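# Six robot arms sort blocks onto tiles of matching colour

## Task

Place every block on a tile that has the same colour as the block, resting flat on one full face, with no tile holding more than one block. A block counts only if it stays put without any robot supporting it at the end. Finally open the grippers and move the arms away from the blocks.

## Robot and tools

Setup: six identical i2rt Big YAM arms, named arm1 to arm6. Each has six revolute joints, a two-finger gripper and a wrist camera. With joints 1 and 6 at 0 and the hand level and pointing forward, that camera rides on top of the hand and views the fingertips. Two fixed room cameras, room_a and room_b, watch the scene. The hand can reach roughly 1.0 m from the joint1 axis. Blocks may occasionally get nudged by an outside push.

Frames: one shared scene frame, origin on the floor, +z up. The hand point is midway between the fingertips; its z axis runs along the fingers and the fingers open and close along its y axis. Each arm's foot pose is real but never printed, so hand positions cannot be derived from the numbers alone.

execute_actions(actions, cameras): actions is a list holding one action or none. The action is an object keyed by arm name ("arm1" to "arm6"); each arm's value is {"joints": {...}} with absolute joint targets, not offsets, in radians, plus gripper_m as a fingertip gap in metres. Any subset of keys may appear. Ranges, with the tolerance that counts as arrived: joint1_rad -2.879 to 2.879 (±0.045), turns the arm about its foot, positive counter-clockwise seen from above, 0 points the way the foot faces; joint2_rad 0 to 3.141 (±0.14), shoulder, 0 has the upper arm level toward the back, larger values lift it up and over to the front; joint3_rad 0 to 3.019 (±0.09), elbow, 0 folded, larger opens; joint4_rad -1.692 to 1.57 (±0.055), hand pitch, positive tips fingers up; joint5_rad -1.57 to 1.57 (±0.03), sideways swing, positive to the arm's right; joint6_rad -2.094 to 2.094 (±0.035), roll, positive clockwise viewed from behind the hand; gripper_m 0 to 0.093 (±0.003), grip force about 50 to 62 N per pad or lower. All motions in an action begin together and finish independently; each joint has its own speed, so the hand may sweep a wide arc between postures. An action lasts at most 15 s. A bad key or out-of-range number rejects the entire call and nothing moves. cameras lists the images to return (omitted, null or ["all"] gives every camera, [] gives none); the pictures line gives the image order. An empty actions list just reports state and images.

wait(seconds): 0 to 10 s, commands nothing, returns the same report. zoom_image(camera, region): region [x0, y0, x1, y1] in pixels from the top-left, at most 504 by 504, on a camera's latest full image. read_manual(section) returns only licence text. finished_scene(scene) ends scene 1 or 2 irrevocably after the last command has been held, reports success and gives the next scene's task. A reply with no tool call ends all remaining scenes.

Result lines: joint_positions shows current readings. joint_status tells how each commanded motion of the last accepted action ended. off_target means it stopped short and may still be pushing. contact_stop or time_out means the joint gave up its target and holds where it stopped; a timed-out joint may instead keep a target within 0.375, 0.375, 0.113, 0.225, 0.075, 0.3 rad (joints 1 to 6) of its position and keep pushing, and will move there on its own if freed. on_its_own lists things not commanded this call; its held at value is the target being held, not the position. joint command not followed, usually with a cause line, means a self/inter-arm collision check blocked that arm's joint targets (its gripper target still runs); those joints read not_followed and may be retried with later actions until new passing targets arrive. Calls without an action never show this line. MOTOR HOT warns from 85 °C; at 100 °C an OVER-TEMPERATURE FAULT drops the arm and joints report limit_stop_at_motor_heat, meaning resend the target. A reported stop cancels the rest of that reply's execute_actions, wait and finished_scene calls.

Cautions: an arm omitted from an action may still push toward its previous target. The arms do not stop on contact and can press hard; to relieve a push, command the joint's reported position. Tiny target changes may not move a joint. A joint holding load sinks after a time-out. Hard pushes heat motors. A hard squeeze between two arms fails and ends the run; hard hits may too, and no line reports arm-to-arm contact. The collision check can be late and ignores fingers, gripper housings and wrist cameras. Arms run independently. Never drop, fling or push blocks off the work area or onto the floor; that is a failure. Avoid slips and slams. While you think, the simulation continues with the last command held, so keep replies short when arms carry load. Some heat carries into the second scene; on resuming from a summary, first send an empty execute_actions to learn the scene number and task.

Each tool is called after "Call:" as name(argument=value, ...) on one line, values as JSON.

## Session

Call:
execute_actions(actions=[])

Scene clock: 0.00 s.
Motor temperatures (°C, as the motors report them): arm1=[21 26 26 21 19 19] | arm2=[20 28 27 19 21 20] | arm3=[20 23 23 19 20 19] | arm4=[20 22 26 21 19 19] | arm5=[21 20 25 21 21 21] | arm6=[19 23 22 20 21 19]
arm1.joint_positions: joint1_rad=-0.431 joint2_rad=+0.441 joint3_rad=+1.663 joint4_rad=-1.367 joint5_rad=-0.022 joint6_rad=-0.730 gripper_m=+0.094
arm1.joint_status: not commanded
arm1.hand: x=-0.0034 y=-0.0578 z=+1.3283 quat_wxyz=(-0.620, +0.654, -0.387, -0.195) (m; scene frame)
arm2.joint_positions: joint1_rad=-0.493 joint2_rad=+0.322 joint3_rad=+1.617 joint4_rad=-1.423 joint5_rad=-0.167 joint6_rad=-0.498 gripper_m=+0.095
arm2.joint_status: not commanded
arm2.hand: x=+1.1072 y=-0.3504 z=+1.3331 quat_wxyz=(-0.658, +0.341, -0.671, +0.009) (m; scene frame)
arm3.joint_positions: joint1_rad=+0.782 joint2_rad=+0.370 joint3_rad=+1.464 joint4_rad=-1.380 joint5_rad=-0.145 joint6_rad=-0.080 gripper_m=+0.094
arm3.joint_status: not commanded
arm3.hand: x=-0.2241 y=+0.9484 z=+1.2299 quat_wxyz=(-0.399, -0.583, -0.548, +0.448) (m; scene frame)
arm4.joint_positions: joint1_rad=-0.368 joint2_rad=+0.585 joint3_rad=+1.618 joint4_rad=-1.567 joint5_rad=+0.279 joint6_rad=-0.116 gripper_m=+0.095
arm4.joint_status: not commanded
arm4.hand: x=-1.1147 y=-0.8378 z=+1.3004 quat_wxyz=(-0.139, -0.739, -0.449, +0.482) (m; scene frame)
arm5.joint_positions: joint1_rad=-0.176 joint2_rad=+0.390 joint3_rad=+1.464 joint4_rad=-1.136 joint5_rad=-0.061 joint6_rad=+0.308 gripper_m=+0.094
arm5.joint_status: not commanded
arm5.hand: x=+1.3767 y=-1.5824 z=+1.2770 quat_wxyz=(-0.686, -0.224, -0.692, -0.006) (m; scene frame)
arm6.joint_positions: joint1_rad=-0.612 joint2_rad=+0.297 joint3_rad=+1.321 joint4_rad=-1.159 joint5_rad=+0.251 joint6_rad=-0.556 gripper_m=+0.095
arm6.joint_status: not commanded
arm6.hand: x=-0.9853 y=+1.7827 z=+1.2781 quat_wxyz=(-0.656, +0.342, -0.669, +0.075) (m; scene frame)
pictures: arm1_cam_wrist, arm2_cam_wrist, arm3_cam_wrist, arm4_cam_wrist, arm5_cam_wrist, arm6_cam_wrist, room_a, room_b
Images, in order (width x height): arm1_cam_wrist 504x504, arm2_cam_wrist 504x504, arm3_cam_wrist 504x504, arm4_cam_wrist 504x504, arm5_cam_wrist 504x504, arm6_cam_wrist 504x504, room_a 504x504, room_b 504x504.

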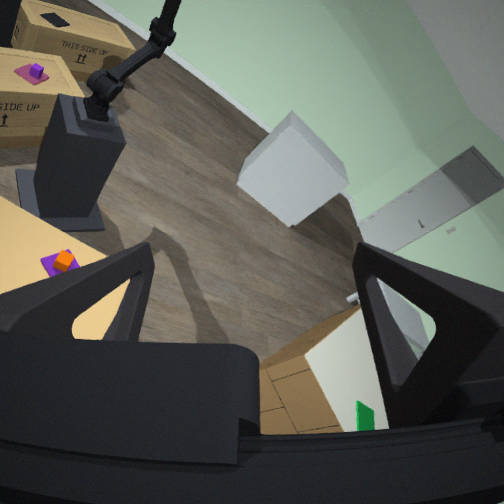

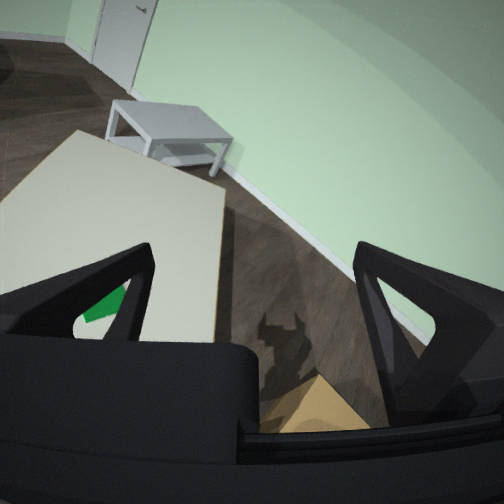

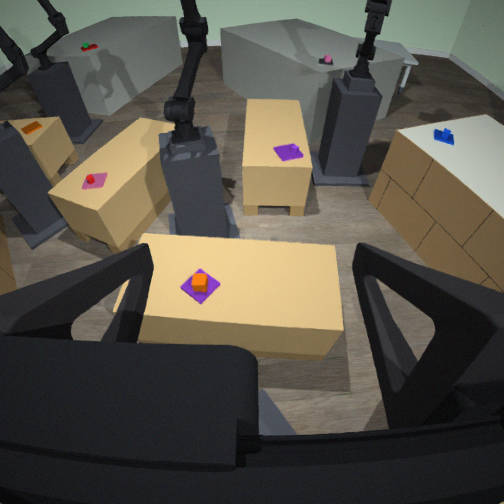

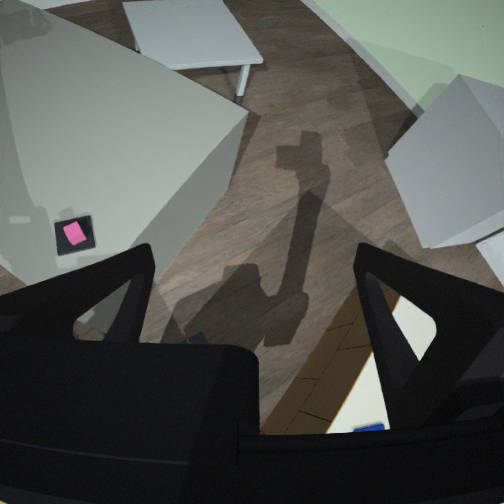

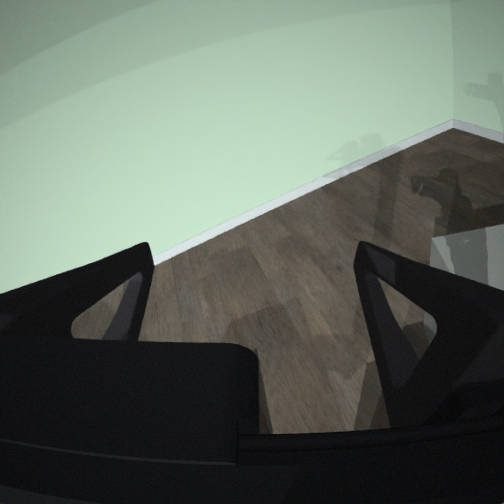

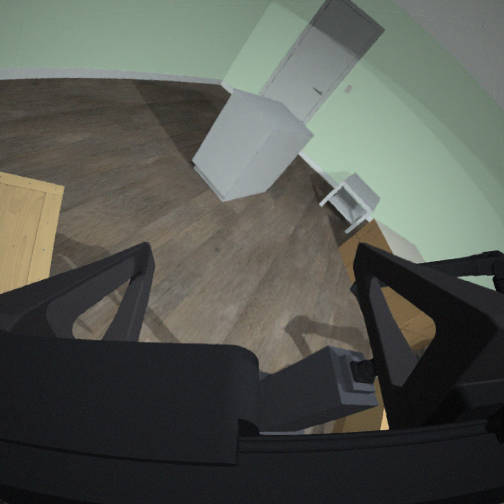

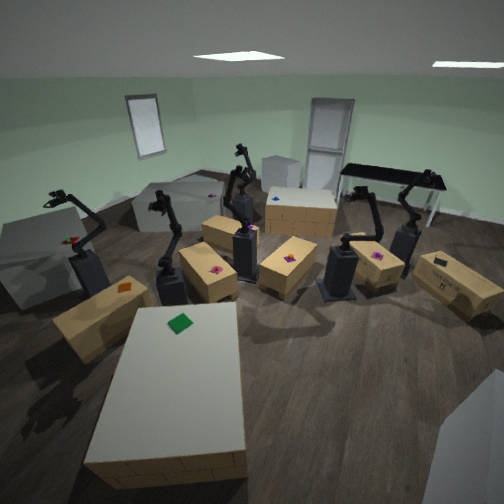

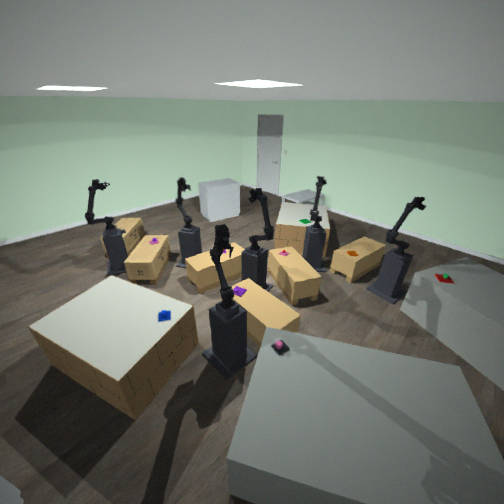

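Call:
zoom_image(camera="arm3_cam_wrist", region=[0, 20, 504, 320])

Call:
zoom_image(camera="room_b", region=[80, 180, 480, 380])

Call:
zoom_image(camera="room_a", region=[0, 160, 504, 350])

Region (0, 20, 504, 320) of arm3_cam_wrist's 504x504 image, scaled by 1.000; it fills the top 300 rows of this view, and the rest is white.

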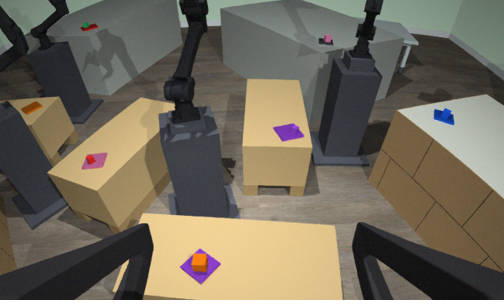

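Region (80, 180, 480, 380) of room_b's 504x504 image, scaled by 1.260, with more detail than that image has.

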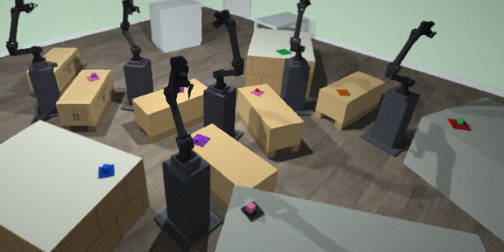

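Region (0, 160, 504, 350) of room_a's 504x504 image, scaled by 1.000; it fills the top 190 rows of this view, and the rest is white.

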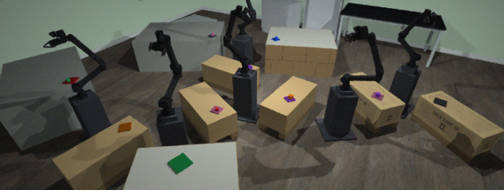

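Call:
zoom_image(camera="arm3_cam_wrist", region=[250, 120, 330, 180])

Call:
zoom_image(camera="arm3_cam_wrist", region=[410, 110, 480, 160])

Call:
zoom_image(camera="room_b", region=[140, 270, 270, 340])

Region (250, 120, 330, 180) of arm3_cam_wrist's 504x504 image, scaled by 6.300, with more detail than that image has; it fills the top 378 rows of this view, and the rest is white.

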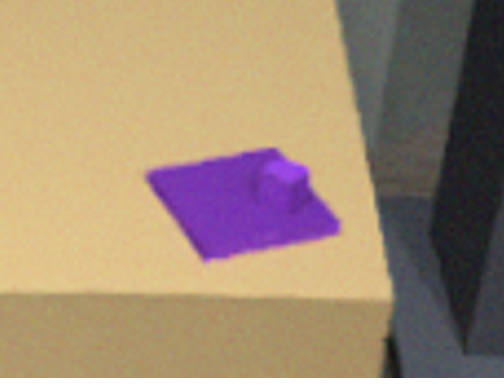

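Region (410, 110, 480, 160) of arm3_cam_wrist's 504x504 image, scaled by 7.200, with more detail than that image has; it fills the top 360 rows of this view, and the rest is white.

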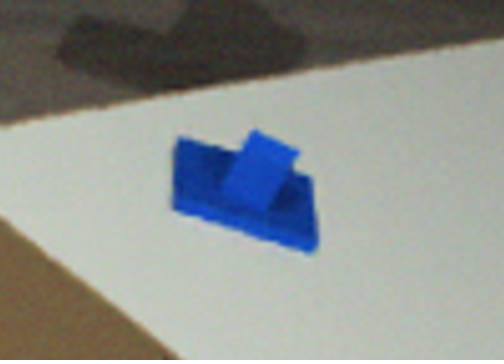

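Region (140, 270, 270, 340) of room_b's 504x504 image, scaled by 3.877, with more detail than that image has; it fills the top 271 rows of this view, and the rest is white.

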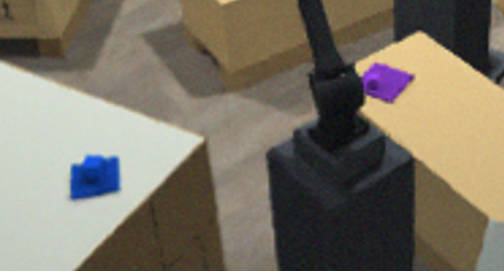

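Call:
execute_actions(actions=[{"arm1":{"joints":{"joint1_rad":-0.096,"joint2_rad":2.20,"joint3_rad":1.585,"joint4_rad":-0.915,"joint5_rad":0,"joint6_rad":0}},"arm2":{"joints":{"joint1_rad":2.0,"joint2_rad":2.205,"joint3_rad":1.468,"joint4_rad":-0.785,"joint5_rad":0,"joint6_rad":0}},"arm3":{"joints":{"joint1_rad":-1.25,"joint2_rad":2.145,"joint3_rad":1.565,"joint4_rad":-0.94,"joint5_rad":0,"joint6_rad":0}},"arm4":{"joints":{"joint1_rad":0.12,"joint2_rad":1.87,"joint3_rad":1.53,"joint4_rad":-1.19,"joint5_rad":0,"joint6_rad":0}},"arm5":{"joints":{"joint1_rad":-1.48,"joint2_rad":1.77,"joint3_rad":1.87,"joint4_rad":-1.63,"joint5_rad":0,"joint6_rad":0}}}], cameras=["arm1_cam_wrist","arm2_cam_wrist","arm3_cam_wrist","arm4_cam_wrist","arm5_cam_wrist"])

Scene clock: 120.67 s.
Motor temperatures (°C, as the motors report them): arm1=[21 25 27 21 19 19] | arm2=[20 27 27 19 21 20] | arm3=[20 22 24 19 20 19] | arm4=[20 22 28 21 19 19] | arm5=[21 21 27 21 21 21] | arm6=[19 22 24 20 21 19]
arm1.joint_positions: joint1_rad=-0.103 joint2_rad=+2.204 joint3_rad=+1.576 joint4_rad=-0.916 joint5_rad=-0.002 joint6_rad=-0.007 gripper_m=+0.094
arm1.joint_status: all done
arm1.hand: x=-0.0657 y=+0.4678 z=+0.5704 quat_wxyz=(-0.005, +0.736, -0.677, -0.006) (m; scene frame)
arm2.joint_positions: joint1_rad=+2.008 joint2_rad=+2.204 joint3_rad=+1.471 joint4_rad=-0.793 joint5_rad=-0.001 joint6_rad=-0.010 gripper_m=+0.095
arm2.joint_status: all done
arm2.hand: x=+0.5241 y=-0.1883 z=+0.5773 quat_wxyz=(+0.001, +0.985, -0.169, -0.024) (m; scene frame)
arm3.joint_positions: joint1_rad=-1.253 joint2_rad=+2.158 joint3_rad=+1.556 joint4_rad=-0.936 joint5_rad=+0.000 joint6_rad=-0.010 gripper_m=+0.094
arm3.joint_status: all done
arm3.hand: x=-0.6810 y=+1.4504 z=+0.5695 quat_wxyz=(+0.007, -0.940, +0.341, +0.010) (m; scene frame)
arm4.joint_positions: joint1_rad=+0.116 joint2_rad=+1.872 joint3_rad=+1.527 joint4_rad=-1.200 joint5_rad=+0.002 joint6_rad=-0.009 gripper_m=+0.095
arm4.joint_status: all done
arm4.hand: x=-0.9747 y=-1.2902 z=+0.7972 quat_wxyz=(-0.014, -0.685, -0.729, +0.006) (m; scene frame)
arm5.joint_positions: joint1_rad=-1.478 joint2_rad=+1.783 joint3_rad=+1.847 joint4_rad=-1.616 joint5_rad=-0.001 joint6_rad=+0.012 gripper_m=+0.094
arm5.joint_status: all done
arm5.hand: x=+1.2051 y=-2.0952 z=+0.8792 quat_wxyz=(-0.006, -0.745, -0.667, +0.002) (m; scene frame)
arm6.joint_positions: joint1_rad=-0.612 joint2_rad=+0.297 joint3_rad=+1.321 joint4_rad=-1.159 joint5_rad=+0.251 joint6_rad=-0.556 gripper_m=+0.095
arm6.joint_status: not commanded
arm6.hand: x=-0.9853 y=+1.7827 z=+1.2781 quat_wxyz=(-0.656, +0.342, -0.669, +0.075) (m; scene frame)
pictures: arm1_cam_wrist, arm2_cam_wrist, arm3_cam_wrist, arm4_cam_wrist, arm5_cam_wrist
Images, in order (width x height): arm1_cam_wrist 504x504, arm2_cam_wrist 504x504, arm3_cam_wrist 504x504, arm4_cam_wrist 504x504, arm5_cam_wrist 504x504.

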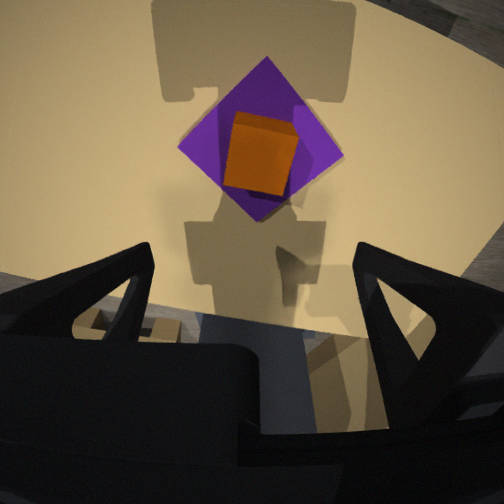

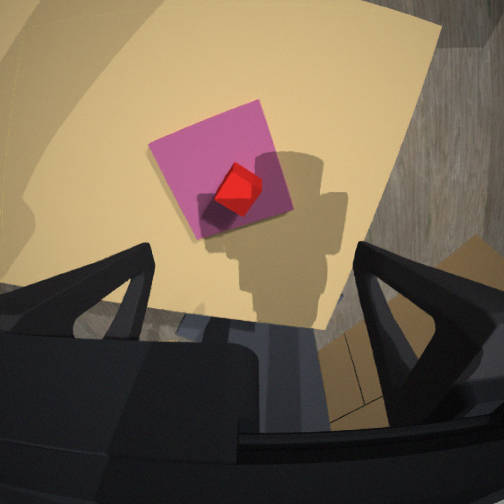

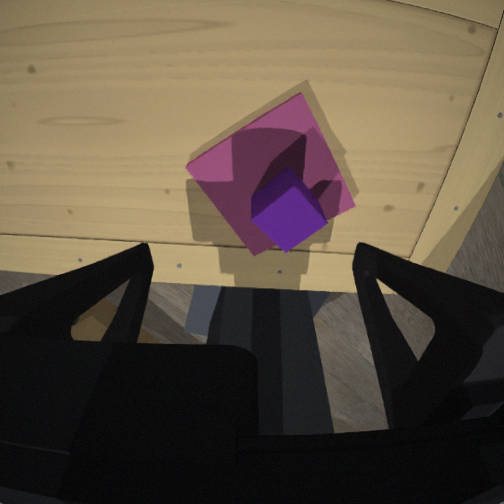

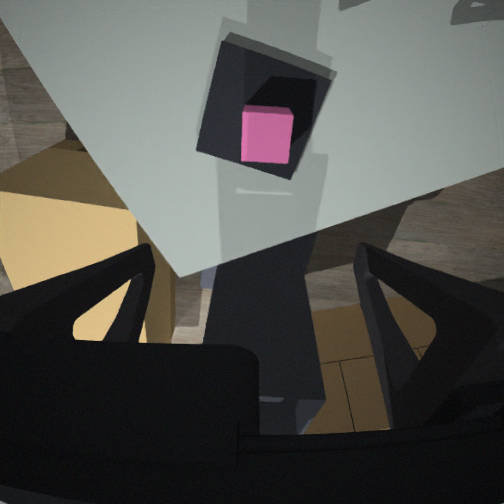

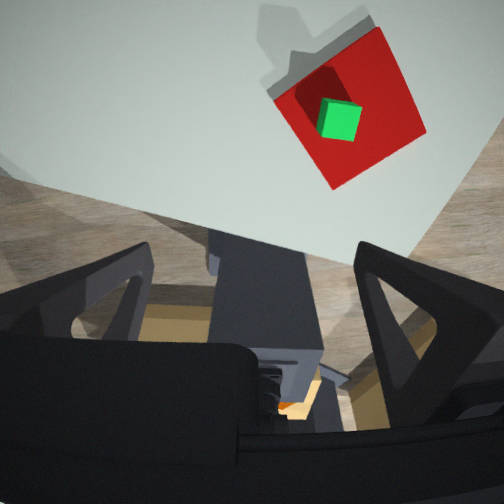

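Call:
execute_actions(actions=[])

Scene clock: 136.73 s.
Motor temperatures (°C, as the motors report them): arm1=[21 27 28 21 19 19] | arm2=[20 28 27 19 21 20] | arm3=[20 24 25 19 20 19] | arm4=[20 23 29 21 19 19] | arm5=[21 22 28 21 21 21] | arm6=[19 22 24 20 21 19]
arm1.joint_positions: joint1_rad=-0.103 joint2_rad=+2.204 joint3_rad=+1.576 joint4_rad=-0.916 joint5_rad=-0.002 joint6_rad=-0.007 gripper_m=+0.094
arm1.joint_status: all done
arm1.hand: x=-0.0657 y=+0.4678 z=+0.5704 quat_wxyz=(-0.005, +0.736, -0.677, -0.006) (m; scene frame)
arm2.joint_positions: joint1_rad=+2.008 joint2_rad=+2.204 joint3_rad=+1.471 joint4_rad=-0.793 joint5_rad=-0.001 joint6_rad=-0.010 gripper_m=+0.095
arm2.joint_status: all done
arm2.hand: x=+0.5241 y=-0.1883 z=+0.5773 quat_wxyz=(+0.001, +0.985, -0.169, -0.024) (m; scene frame)
arm3.joint_positions: joint1_rad=-1.253 joint2_rad=+2.158 joint3_rad=+1.556 joint4_rad=-0.936 joint5_rad=+0.000 joint6_rad=-0.010 gripper_m=+0.094
arm3.joint_status: all done
arm3.hand: x=-0.6810 y=+1.4504 z=+0.5695 quat_wxyz=(+0.007, -0.940, +0.341, +0.010) (m; scene frame)
arm4.joint_positions: joint1_rad=+0.116 joint2_rad=+1.872 joint3_rad=+1.527 joint4_rad=-1.200 joint5_rad=+0.002 joint6_rad=-0.009 gripper_m=+0.095
arm4.joint_status: all done
arm4.hand: x=-0.9747 y=-1.2902 z=+0.7972 quat_wxyz=(-0.014, -0.685, -0.729, +0.006) (m; scene frame)
arm5.joint_positions: joint1_rad=-1.478 joint2_rad=+1.783 joint3_rad=+1.847 joint4_rad=-1.616 joint5_rad=-0.001 joint6_rad=+0.012 gripper_m=+0.094
arm5.joint_status: all done
arm5.hand: x=+1.2051 y=-2.0952 z=+0.8792 quat_wxyz=(-0.006, -0.745, -0.667, +0.002) (m; scene frame)
arm6.joint_positions: joint1_rad=-0.612 joint2_rad=+0.297 joint3_rad=+1.321 joint4_rad=-1.159 joint5_rad=+0.251 joint6_rad=-0.556 gripper_m=+0.095
arm6.joint_status: not commanded
arm6.hand: x=-0.9853 y=+1.7827 z=+1.2781 quat_wxyz=(-0.656, +0.342, -0.669, +0.075) (m; scene frame)
pictures: arm1_cam_wrist, arm2_cam_wrist, arm3_cam_wrist, arm4_cam_wrist, arm5_cam_wrist, arm6_cam_wrist, room_a, room_b
Images, in order (width x height): arm1_cam_wrist 504x504, arm2_cam_wrist 504x504, arm3_cam_wrist 504x504, arm4_cam_wrist 504x504, arm5_cam_wrist 504x504, arm6_cam_wrist 504x504, room_a 504x504, room_b 504x504.

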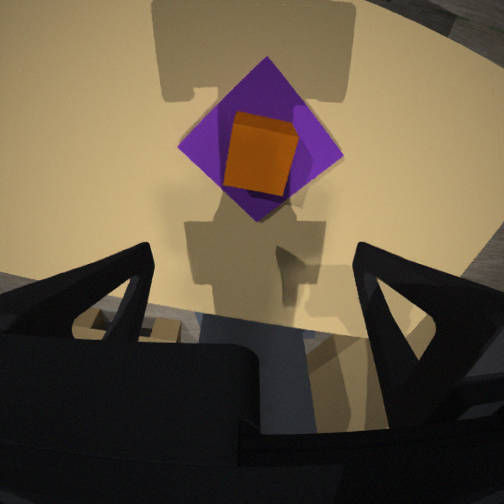

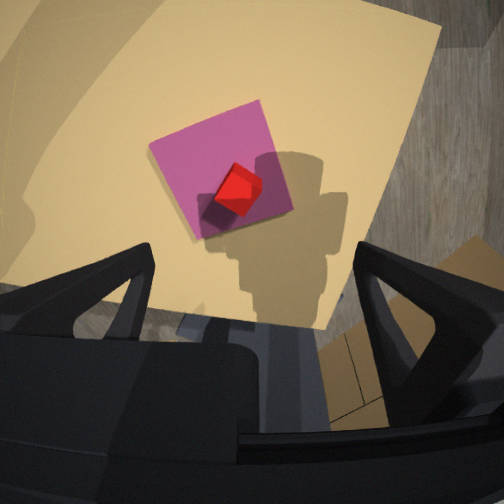

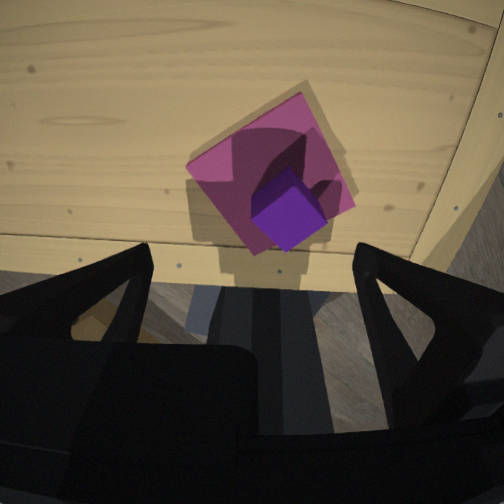

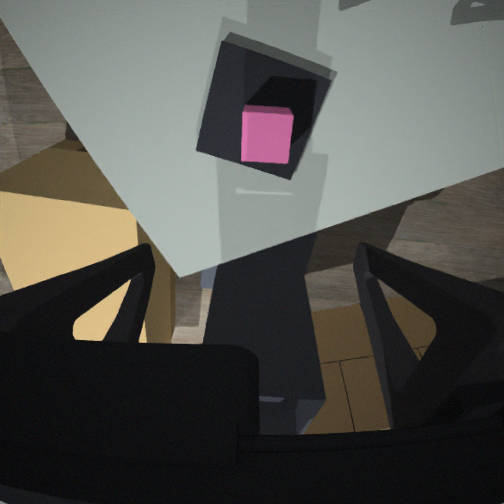

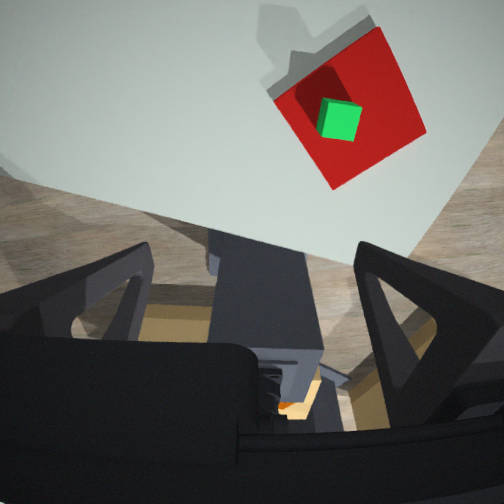

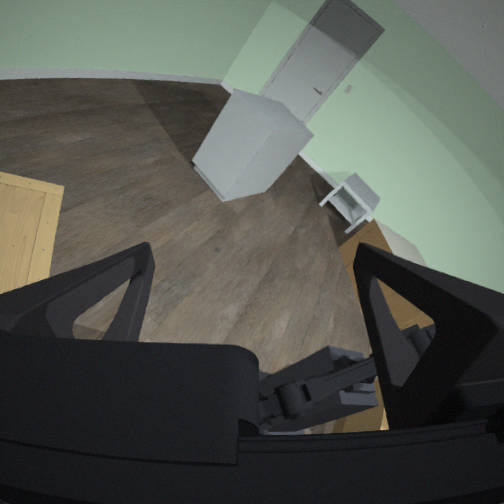

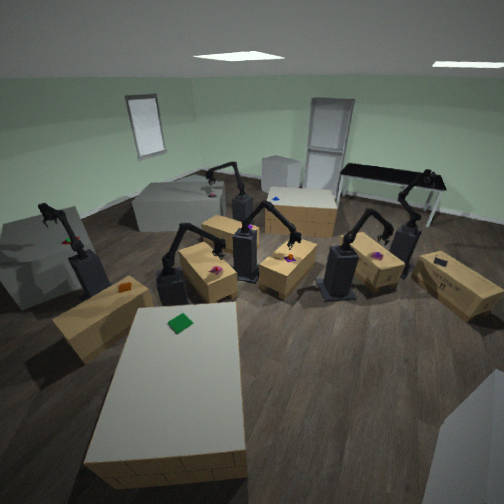

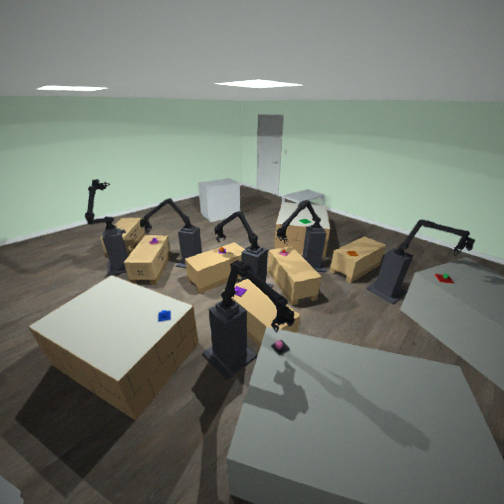

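Call:
zoom_image(camera="arm1_cam_wrist", region=[160, 40, 360, 240])

Call:
zoom_image(camera="arm2_cam_wrist", region=[130, 80, 330, 280])

Call:
zoom_image(camera="arm3_cam_wrist", region=[170, 70, 370, 270])

Call:
zoom_image(camera="arm4_cam_wrist", region=[170, 10, 370, 210])

Call:
zoom_image(camera="arm5_cam_wrist", region=[250, 0, 450, 200])

Region (160, 40, 360, 240) of arm1_cam_wrist's 504x504 image, scaled by 2.520, with more detail than that image has.

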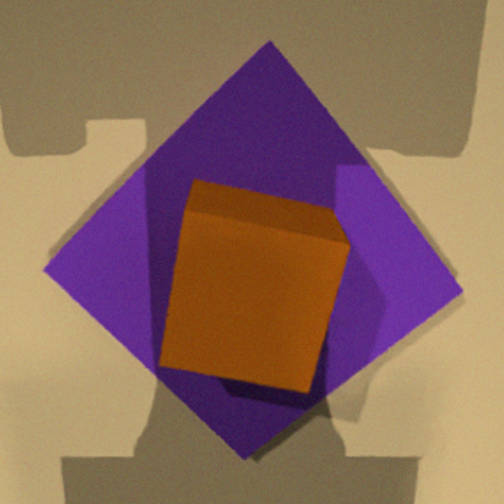

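Region (130, 80, 330, 280) of arm2_cam_wrist's 504x504 image, scaled by 2.520, with more detail than that image has.

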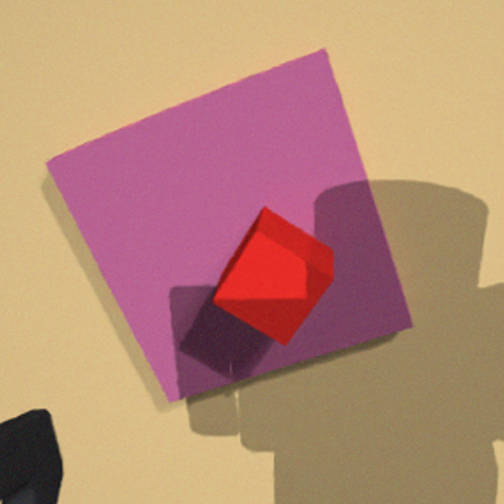

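Region (170, 70, 370, 270) of arm3_cam_wrist's 504x504 image, scaled by 2.520, with more detail than that image has.

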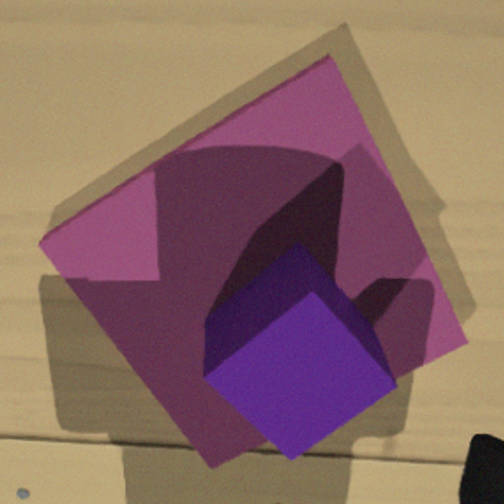

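Region (170, 10, 370, 210) of arm4_cam_wrist's 504x504 image, scaled by 2.520, with more detail than that image has.

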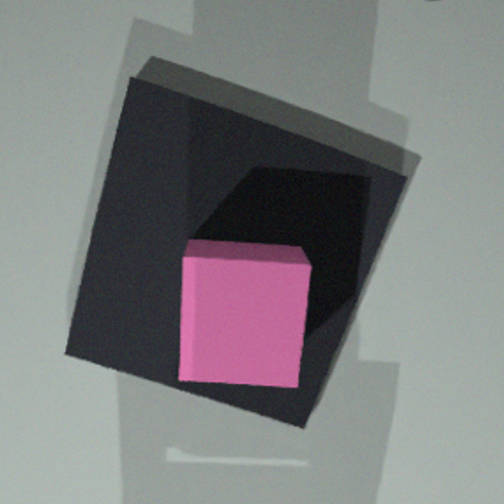

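Region (250, 0, 450, 200) of arm5_cam_wrist's 504x504 image, scaled by 2.520, with more detail than that image has.

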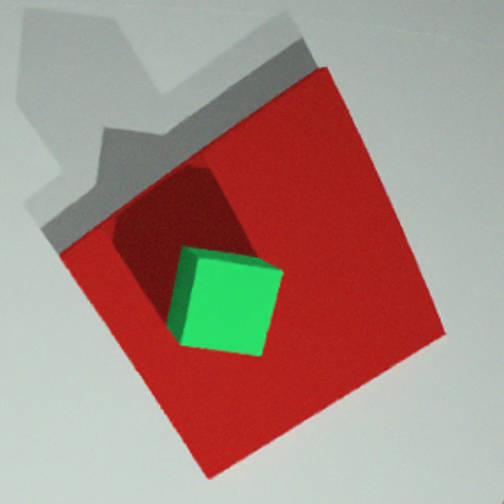

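Call:
execute_actions(actions=[{"arm1":{"joints":{"joint2_rad":2.435,"joint3_rad":1.695,"joint4_rad":-0.772,"joint6_rad":0.2}},"arm2":{"joints":{"joint1_rad":2.04,"joint2_rad":2.445,"joint3_rad":1.515,"joint4_rad":-0.595,"joint6_rad":0.59}},"arm3":{"joints":{"joint1_rad":-1.31,"joint2_rad":2.265,"joint3_rad":1.45,"joint4_rad":-0.715,"joint6_rad":-0.8}},"arm4":{"joints":{"joint1_rad":0.09,"joint2_rad":2.118,"joint3_rad":1.495,"joint4_rad":-0.915,"joint6_rad":0.05}},"arm5":{"joints":{"joint1_rad":-1.61,"joint2_rad":1.935,"joint3_rad":1.74,"joint4_rad":-1.335,"joint6_rad":-0.04}}}], cameras=["arm1_cam_wrist","arm2_cam_wrist","arm3_cam_wrist","arm4_cam_wrist","arm5_cam_wrist"])

Scene clock: 258.47 s.
Motor temperatures (°C, as the motors report them): arm1=[21 29 29 21 19 19] | arm2=[20 30 27 19 21 20] | arm3=[20 26 25 19 20 19] | arm4=[20 25 30 21 19 19] | arm5=[21 24 29 21 21 21] | arm6=[19 22 24 20 21 19]
arm1.joint_positions: joint1_rad=-0.103 joint2_rad=+2.437 joint3_rad=+1.682 joint4_rad=-0.777 joint5_rad=-0.002 joint6_rad=+0.192 gripper_m=+0.094
arm1.joint_status: all done
arm1.hand: x=-0.0673 y=+0.4921 z=+0.4611 quat_wxyz=(-0.008, +0.665, -0.747, -0.011) (m; scene frame)
arm2.joint_positions: joint1_rad=+2.033 joint2_rad=+2.471 joint3_rad=+1.495 joint4_rad=-0.610 joint5_rad=-0.001 joint6_rad=+0.580 gripper_m=+0.095
arm2.joint_status: all done
arm2.hand: x=+0.5419 y=-0.2117 z=+0.4334 quat_wxyz=(+0.005, +0.899, -0.437, +0.008) (m; scene frame)
arm3.joint_positions: joint1_rad=-1.317 joint2_rad=+2.291 joint3_rad=+1.431 joint4_rad=-0.724 joint5_rad=+0.000 joint6_rad=-0.787 gripper_m=+0.094
arm3.joint_status: all done
arm3.hand: x=-0.6231 y=+1.4501 z=+0.4595 quat_wxyz=(-0.005, -1.000, -0.008, -0.010) (m; scene frame)
arm4.joint_positions: joint1_rad=+0.102 joint2_rad=+2.113 joint3_rad=+1.489 joint4_rad=-0.933 joint5_rad=+0.002 joint6_rad=+0.041 gripper_m=+0.095
arm4.joint_status: all done
arm4.hand: x=-0.9798 y=-1.3145 z=+0.6506 quat_wxyz=(-0.009, -0.707, -0.707, +0.002) (m; scene frame)
arm5.joint_positions: joint1_rad=-1.612 joint2_rad=+1.949 joint3_rad=+1.725 joint4_rad=-1.351 joint5_rad=-0.001 joint6_rad=-0.028 gripper_m=+0.094
arm5.joint_status: all done
arm5.hand: x=+1.1234 y=-2.1232 z=+0.7405 quat_wxyz=(+0.002, -0.775, -0.632, -0.007) (m; scene frame)
arm6.joint_positions: joint1_rad=-0.612 joint2_rad=+0.297 joint3_rad=+1.321 joint4_rad=-1.159 joint5_rad=+0.251 joint6_rad=-0.556 gripper_m=+0.095
arm6.joint_status: not commanded
arm6.hand: x=-0.9853 y=+1.7827 z=+1.2781 quat_wxyz=(-0.656, +0.342, -0.669, +0.075) (m; scene frame)
pictures: arm1_cam_wrist, arm2_cam_wrist, arm3_cam_wrist, arm4_cam_wrist, arm5_cam_wrist
Images, in order (width x height): arm1_cam_wrist 504x504, arm2_cam_wrist 504x504, arm3_cam_wrist 504x504, arm4_cam_wrist 504x504, arm5_cam_wrist 504x504.

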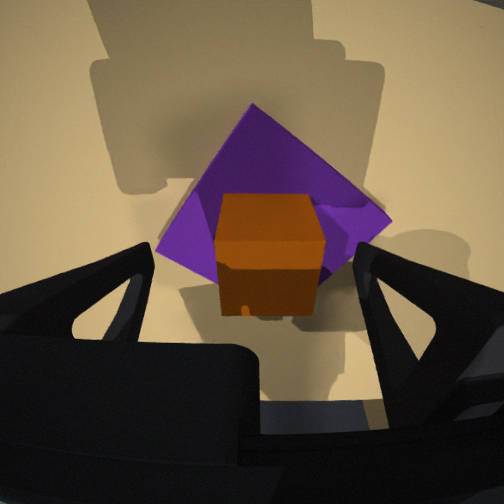

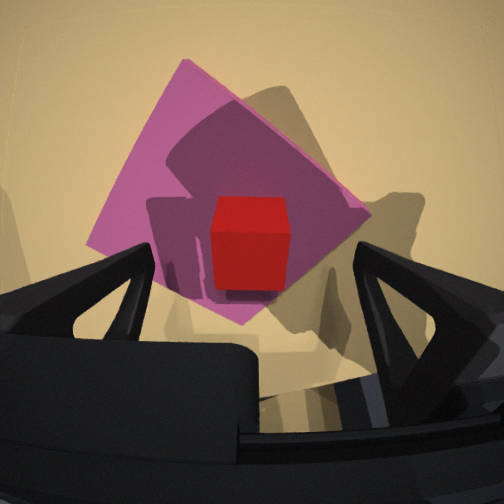

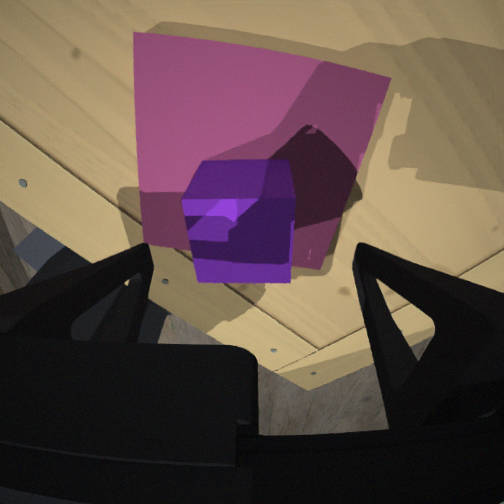

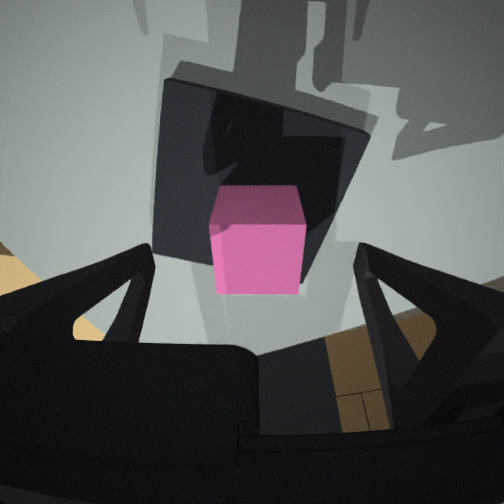

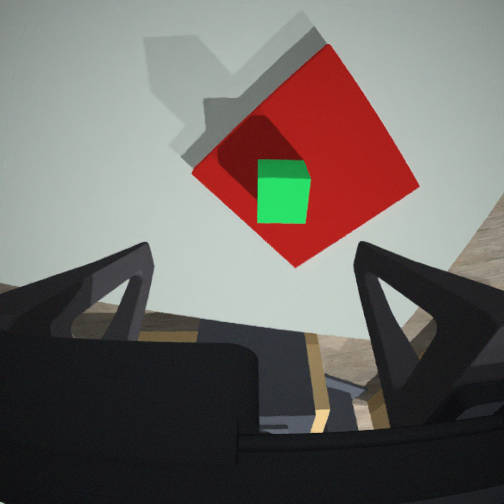

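Call:
zoom_image(camera="arm1_cam_wrist", region=[170, 160, 370, 360])

Call:
zoom_image(camera="arm2_cam_wrist", region=[170, 160, 370, 360])

Call:
zoom_image(camera="arm3_cam_wrist", region=[150, 130, 350, 330])

Call:
zoom_image(camera="arm4_cam_wrist", region=[160, 150, 360, 350])

Call:
zoom_image(camera="arm5_cam_wrist", region=[200, 110, 360, 270])

Region (170, 160, 370, 360) of arm1_cam_wrist's 504x504 image, scaled by 2.520, with more detail than that image has.

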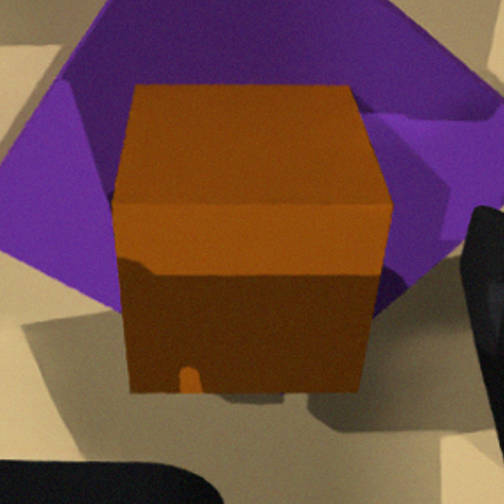

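Region (170, 160, 370, 360) of arm2_cam_wrist's 504x504 image, scaled by 2.520, with more detail than that image has.

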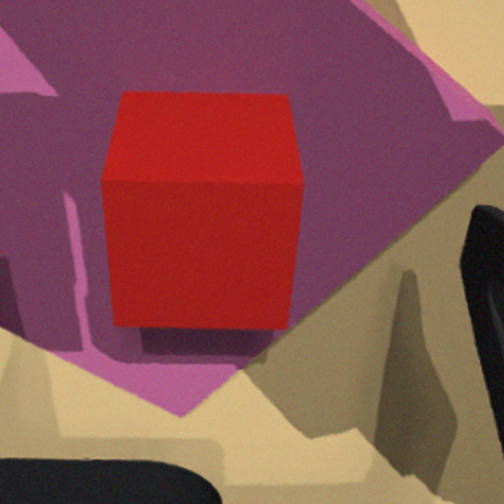

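Region (150, 130, 350, 330) of arm3_cam_wrist's 504x504 image, scaled by 2.520, with more detail than that image has.

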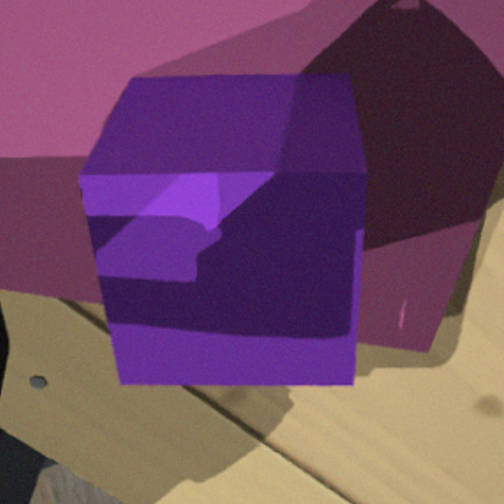

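Region (160, 150, 360, 350) of arm4_cam_wrist's 504x504 image, scaled by 2.520, with more detail than that image has.

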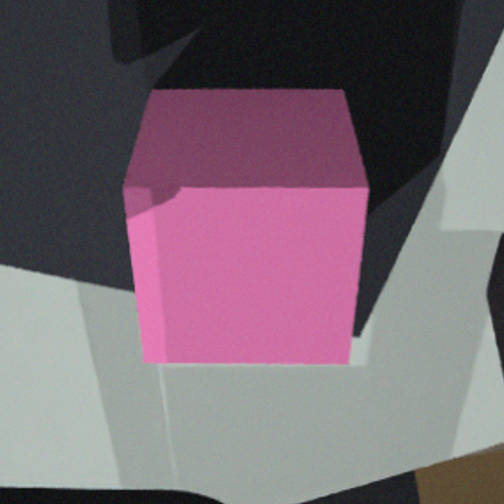

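Region (200, 110, 360, 270) of arm5_cam_wrist's 504x504 image, scaled by 3.150, with more detail than that image has.

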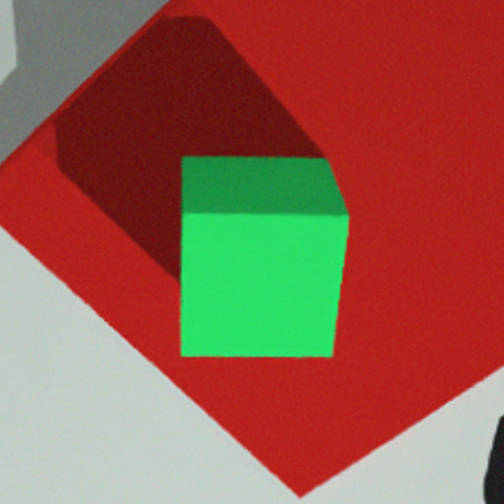

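Call:
execute_actions(actions=[{"arm1":{"joints":{"joint2_rad":2.495,"joint3_rad":1.662,"joint4_rad":-0.72}},"arm2":{"joints":{"joint2_rad":2.511,"joint4_rad":-0.555}},"arm3":{"joints":{"joint2_rad":2.358,"joint4_rad":-0.628}},"arm4":{"joints":{"joint2_rad":2.172,"joint3_rad":1.448,"joint4_rad":-0.835}},"arm5":{"joints":{"joint1_rad":-1.66,"joint2_rad":1.988,"joint3_rad":1.48,"joint4_rad":-1.04,"joint6_rad":-0.08}}}], cameras=["arm1_cam_wrist","arm2_cam_wrist","arm3_cam_wrist","arm4_cam_wrist","arm5_cam_wrist"])

Scene clock: 348.13 s.
Motor temperatures (°C, as the motors report them): arm1=[21 31 29 21 19 19] | arm2=[20 31 27 19 21 20] | arm3=[20 27 24 19 20 19] | arm4=[20 27 30 21 19 19] | arm5=[21 25 29 21 21 21] | arm6=[19 22 24 20 21 19]
arm1.joint_positions: joint1_rad=-0.103 joint2_rad=+2.483 joint3_rad=+1.665 joint4_rad=-0.729 joint5_rad=-0.002 joint6_rad=+0.192 gripper_m=+0.094
arm1.joint_status: all done
arm1.hand: x=-0.0663 y=+0.4795 z=+0.4289 quat_wxyz=(-0.004, +0.665, -0.747, -0.005) (m; scene frame)
arm2.joint_positions: joint1_rad=+2.033 joint2_rad=+2.496 joint3_rad=+1.495 joint4_rad=-0.571 joint5_rad=-0.001 joint6_rad=+0.581 gripper_m=+0.095
arm2.joint_status: all done
arm2.hand: x=+0.5419 y=-0.2118 z=+0.4195 quat_wxyz=(+0.005, +0.899, -0.437, +0.001) (m; scene frame)
arm3.joint_positions: joint1_rad=-1.317 joint2_rad=+2.372 joint3_rad=+1.431 joint4_rad=-0.637 joint5_rad=+0.000 joint6_rad=-0.788 gripper_m=+0.094
arm3.joint_status: all done
arm3.hand: x=-0.6197 y=+1.4472 z=+0.4152 quat_wxyz=(-0.002, -1.000, -0.009, -0.008) (m; scene frame)
arm4.joint_positions: joint1_rad=+0.102 joint2_rad=+2.155 joint3_rad=+1.456 joint4_rad=-0.852 joint5_rad=+0.002 joint6_rad=+0.041 gripper_m=+0.095
arm4.joint_status: all done
arm4.hand: x=-0.9796 y=-1.3103 z=+0.6172 quat_wxyz=(-0.011, -0.707, -0.707, +0.003) (m; scene frame)
arm5.joint_positions: joint1_rad=-1.665 joint2_rad=+2.012 joint3_rad=+1.472 joint4_rad=-1.056 joint5_rad=-0.001 joint6_rad=-0.068 gripper_m=+0.094
arm5.joint_status: all done
arm5.hand: x=+1.1015 y=-2.0854 z=+0.6152 quat_wxyz=(+0.008, -0.779, -0.626, -0.016) (m; scene frame)
arm6.joint_positions: joint1_rad=-0.612 joint2_rad=+0.297 joint3_rad=+1.321 joint4_rad=-1.159 joint5_rad=+0.251 joint6_rad=-0.556 gripper_m=+0.095
arm6.joint_status: not commanded
arm6.hand: x=-0.9853 y=+1.7827 z=+1.2781 quat_wxyz=(-0.656, +0.342, -0.669, +0.075) (m; scene frame)
pictures: arm1_cam_wrist, arm2_cam_wrist, arm3_cam_wrist, arm4_cam_wrist, arm5_cam_wrist
Images, in order (width x height): arm1_cam_wrist 504x504, arm2_cam_wrist 504x504, arm3_cam_wrist 504x504, arm4_cam_wrist 504x504, arm5_cam_wrist 504x504.

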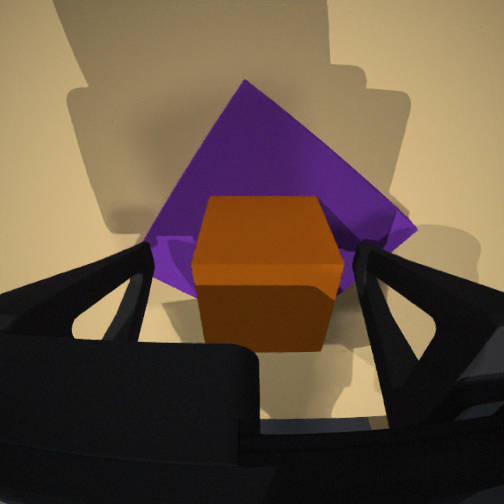

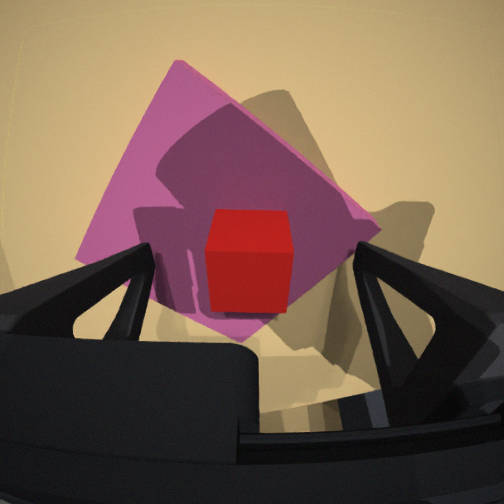

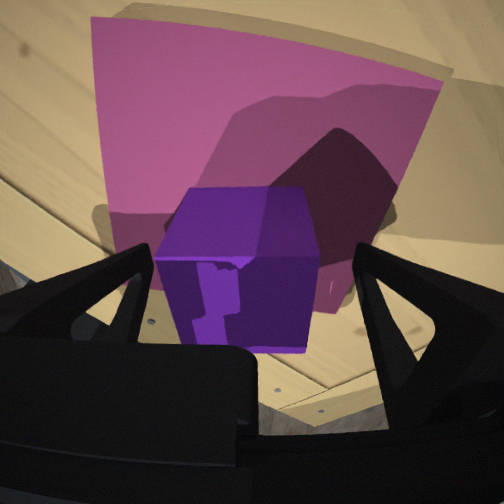

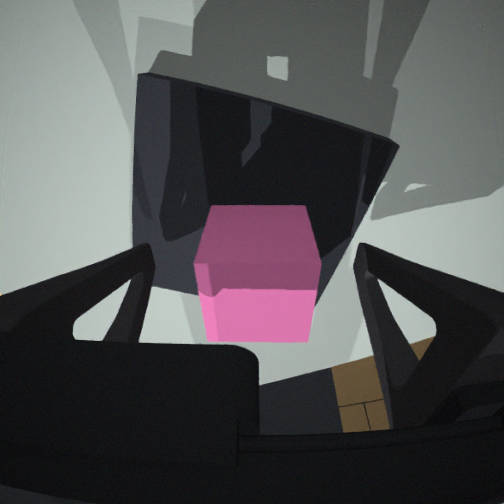

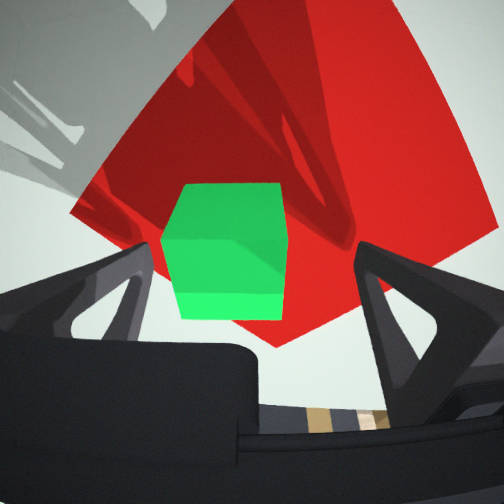

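Call:
execute_actions(actions=[{"arm1":{"joints":{"gripper_m":0.032}},"arm2":{"joints":{"gripper_m":0.013}},"arm3":{"joints":{"gripper_m":0.029}},"arm4":{"joints":{"gripper_m":0.027}},"arm5":{"joints":{"gripper_m":0.021}}}], cameras=["room_a","room_b"])

Scene clock: 357.73 s.
Motor temperatures (°C, as the motors report them): arm1=[21 31 28 21 19 19] | arm2=[20 31 27 19 21 20] | arm3=[20 27 24 19 20 19] | arm4=[20 27 29 21 19 19] | arm5=[21 25 29 21 21 21] | arm6=[19 22 24 20 21 19]
arm1.joint_positions: joint1_rad=-0.103 joint2_rad=+2.483 joint3_rad=+1.665 joint4_rad=-0.728 joint5_rad=-0.001 joint6_rad=+0.193 gripper_m=+0.047
arm1.joint_status: gripper_m off_target (ended at +0.047, target +0.032)
arm1.hand: x=-0.0661 y=+0.4796 z=+0.4289 quat_wxyz=(-0.004, +0.664, -0.747, -0.005) (m; scene frame)
arm2.joint_positions: joint1_rad=+2.033 joint2_rad=+2.496 joint3_rad=+1.495 joint4_rad=-0.571 joint5_rad=-0.001 joint6_rad=+0.581 gripper_m=+0.032
arm2.joint_status: gripper_m off_target (ended at +0.032, target +0.013)
arm2.hand: x=+0.5419 y=-0.2118 z=+0.4195 quat_wxyz=(+0.005, +0.899, -0.438, +0.001) (m; scene frame)
arm3.joint_positions: joint1_rad=-1.317 joint2_rad=+2.372 joint3_rad=+1.431 joint4_rad=-0.636 joint5_rad=+0.000 joint6_rad=-0.788 gripper_m=+0.047
arm3.joint_status: gripper_m off_target (ended at +0.047, target +0.029)
arm3.hand: x=-0.6200 y=+1.4471 z=+0.4152 quat_wxyz=(-0.002, -1.000, -0.009, -0.007) (m; scene frame)
arm4.joint_positions: joint1_rad=+0.102 joint2_rad=+2.155 joint3_rad=+1.456 joint4_rad=-0.852 joint5_rad=+0.002 joint6_rad=+0.041 gripper_m=+0.041
arm4.joint_status: gripper_m off_target (ended at +0.041, target +0.027)
arm4.hand: x=-0.9795 y=-1.3103 z=+0.6172 quat_wxyz=(-0.011, -0.708, -0.706, +0.003) (m; scene frame)
arm5.joint_positions: joint1_rad=-1.665 joint2_rad=+2.012 joint3_rad=+1.472 joint4_rad=-1.056 joint5_rad=-0.001 joint6_rad=-0.069 gripper_m=+0.037
arm5.joint_status: gripper_m off_target (ended at +0.037, target +0.021)
arm5.hand: x=+1.1015 y=-2.0855 z=+0.6152 quat_wxyz=(+0.008, -0.779, -0.627, -0.016) (m; scene frame)
arm6.joint_positions: joint1_rad=-0.612 joint2_rad=+0.297 joint3_rad=+1.321 joint4_rad=-1.159 joint5_rad=+0.251 joint6_rad=-0.556 gripper_m=+0.095
arm6.joint_status: not commanded
arm6.hand: x=-0.9853 y=+1.7827 z=+1.2781 quat_wxyz=(-0.656, +0.342, -0.669, +0.075) (m; scene frame)
pictures: room_a, room_b
Images, in order (width x height): room_a 504x504, room_b 504x504.

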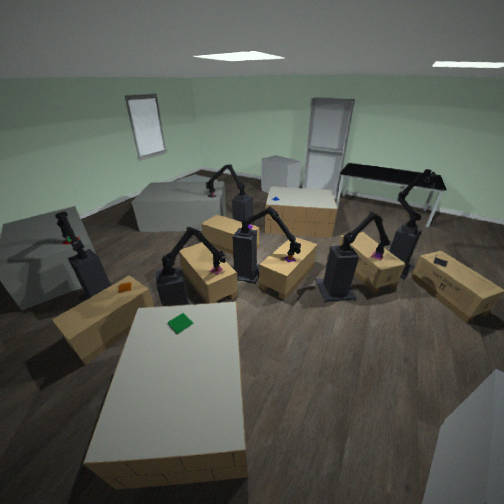

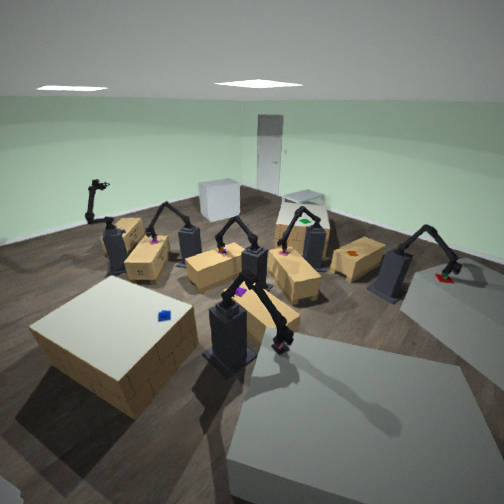

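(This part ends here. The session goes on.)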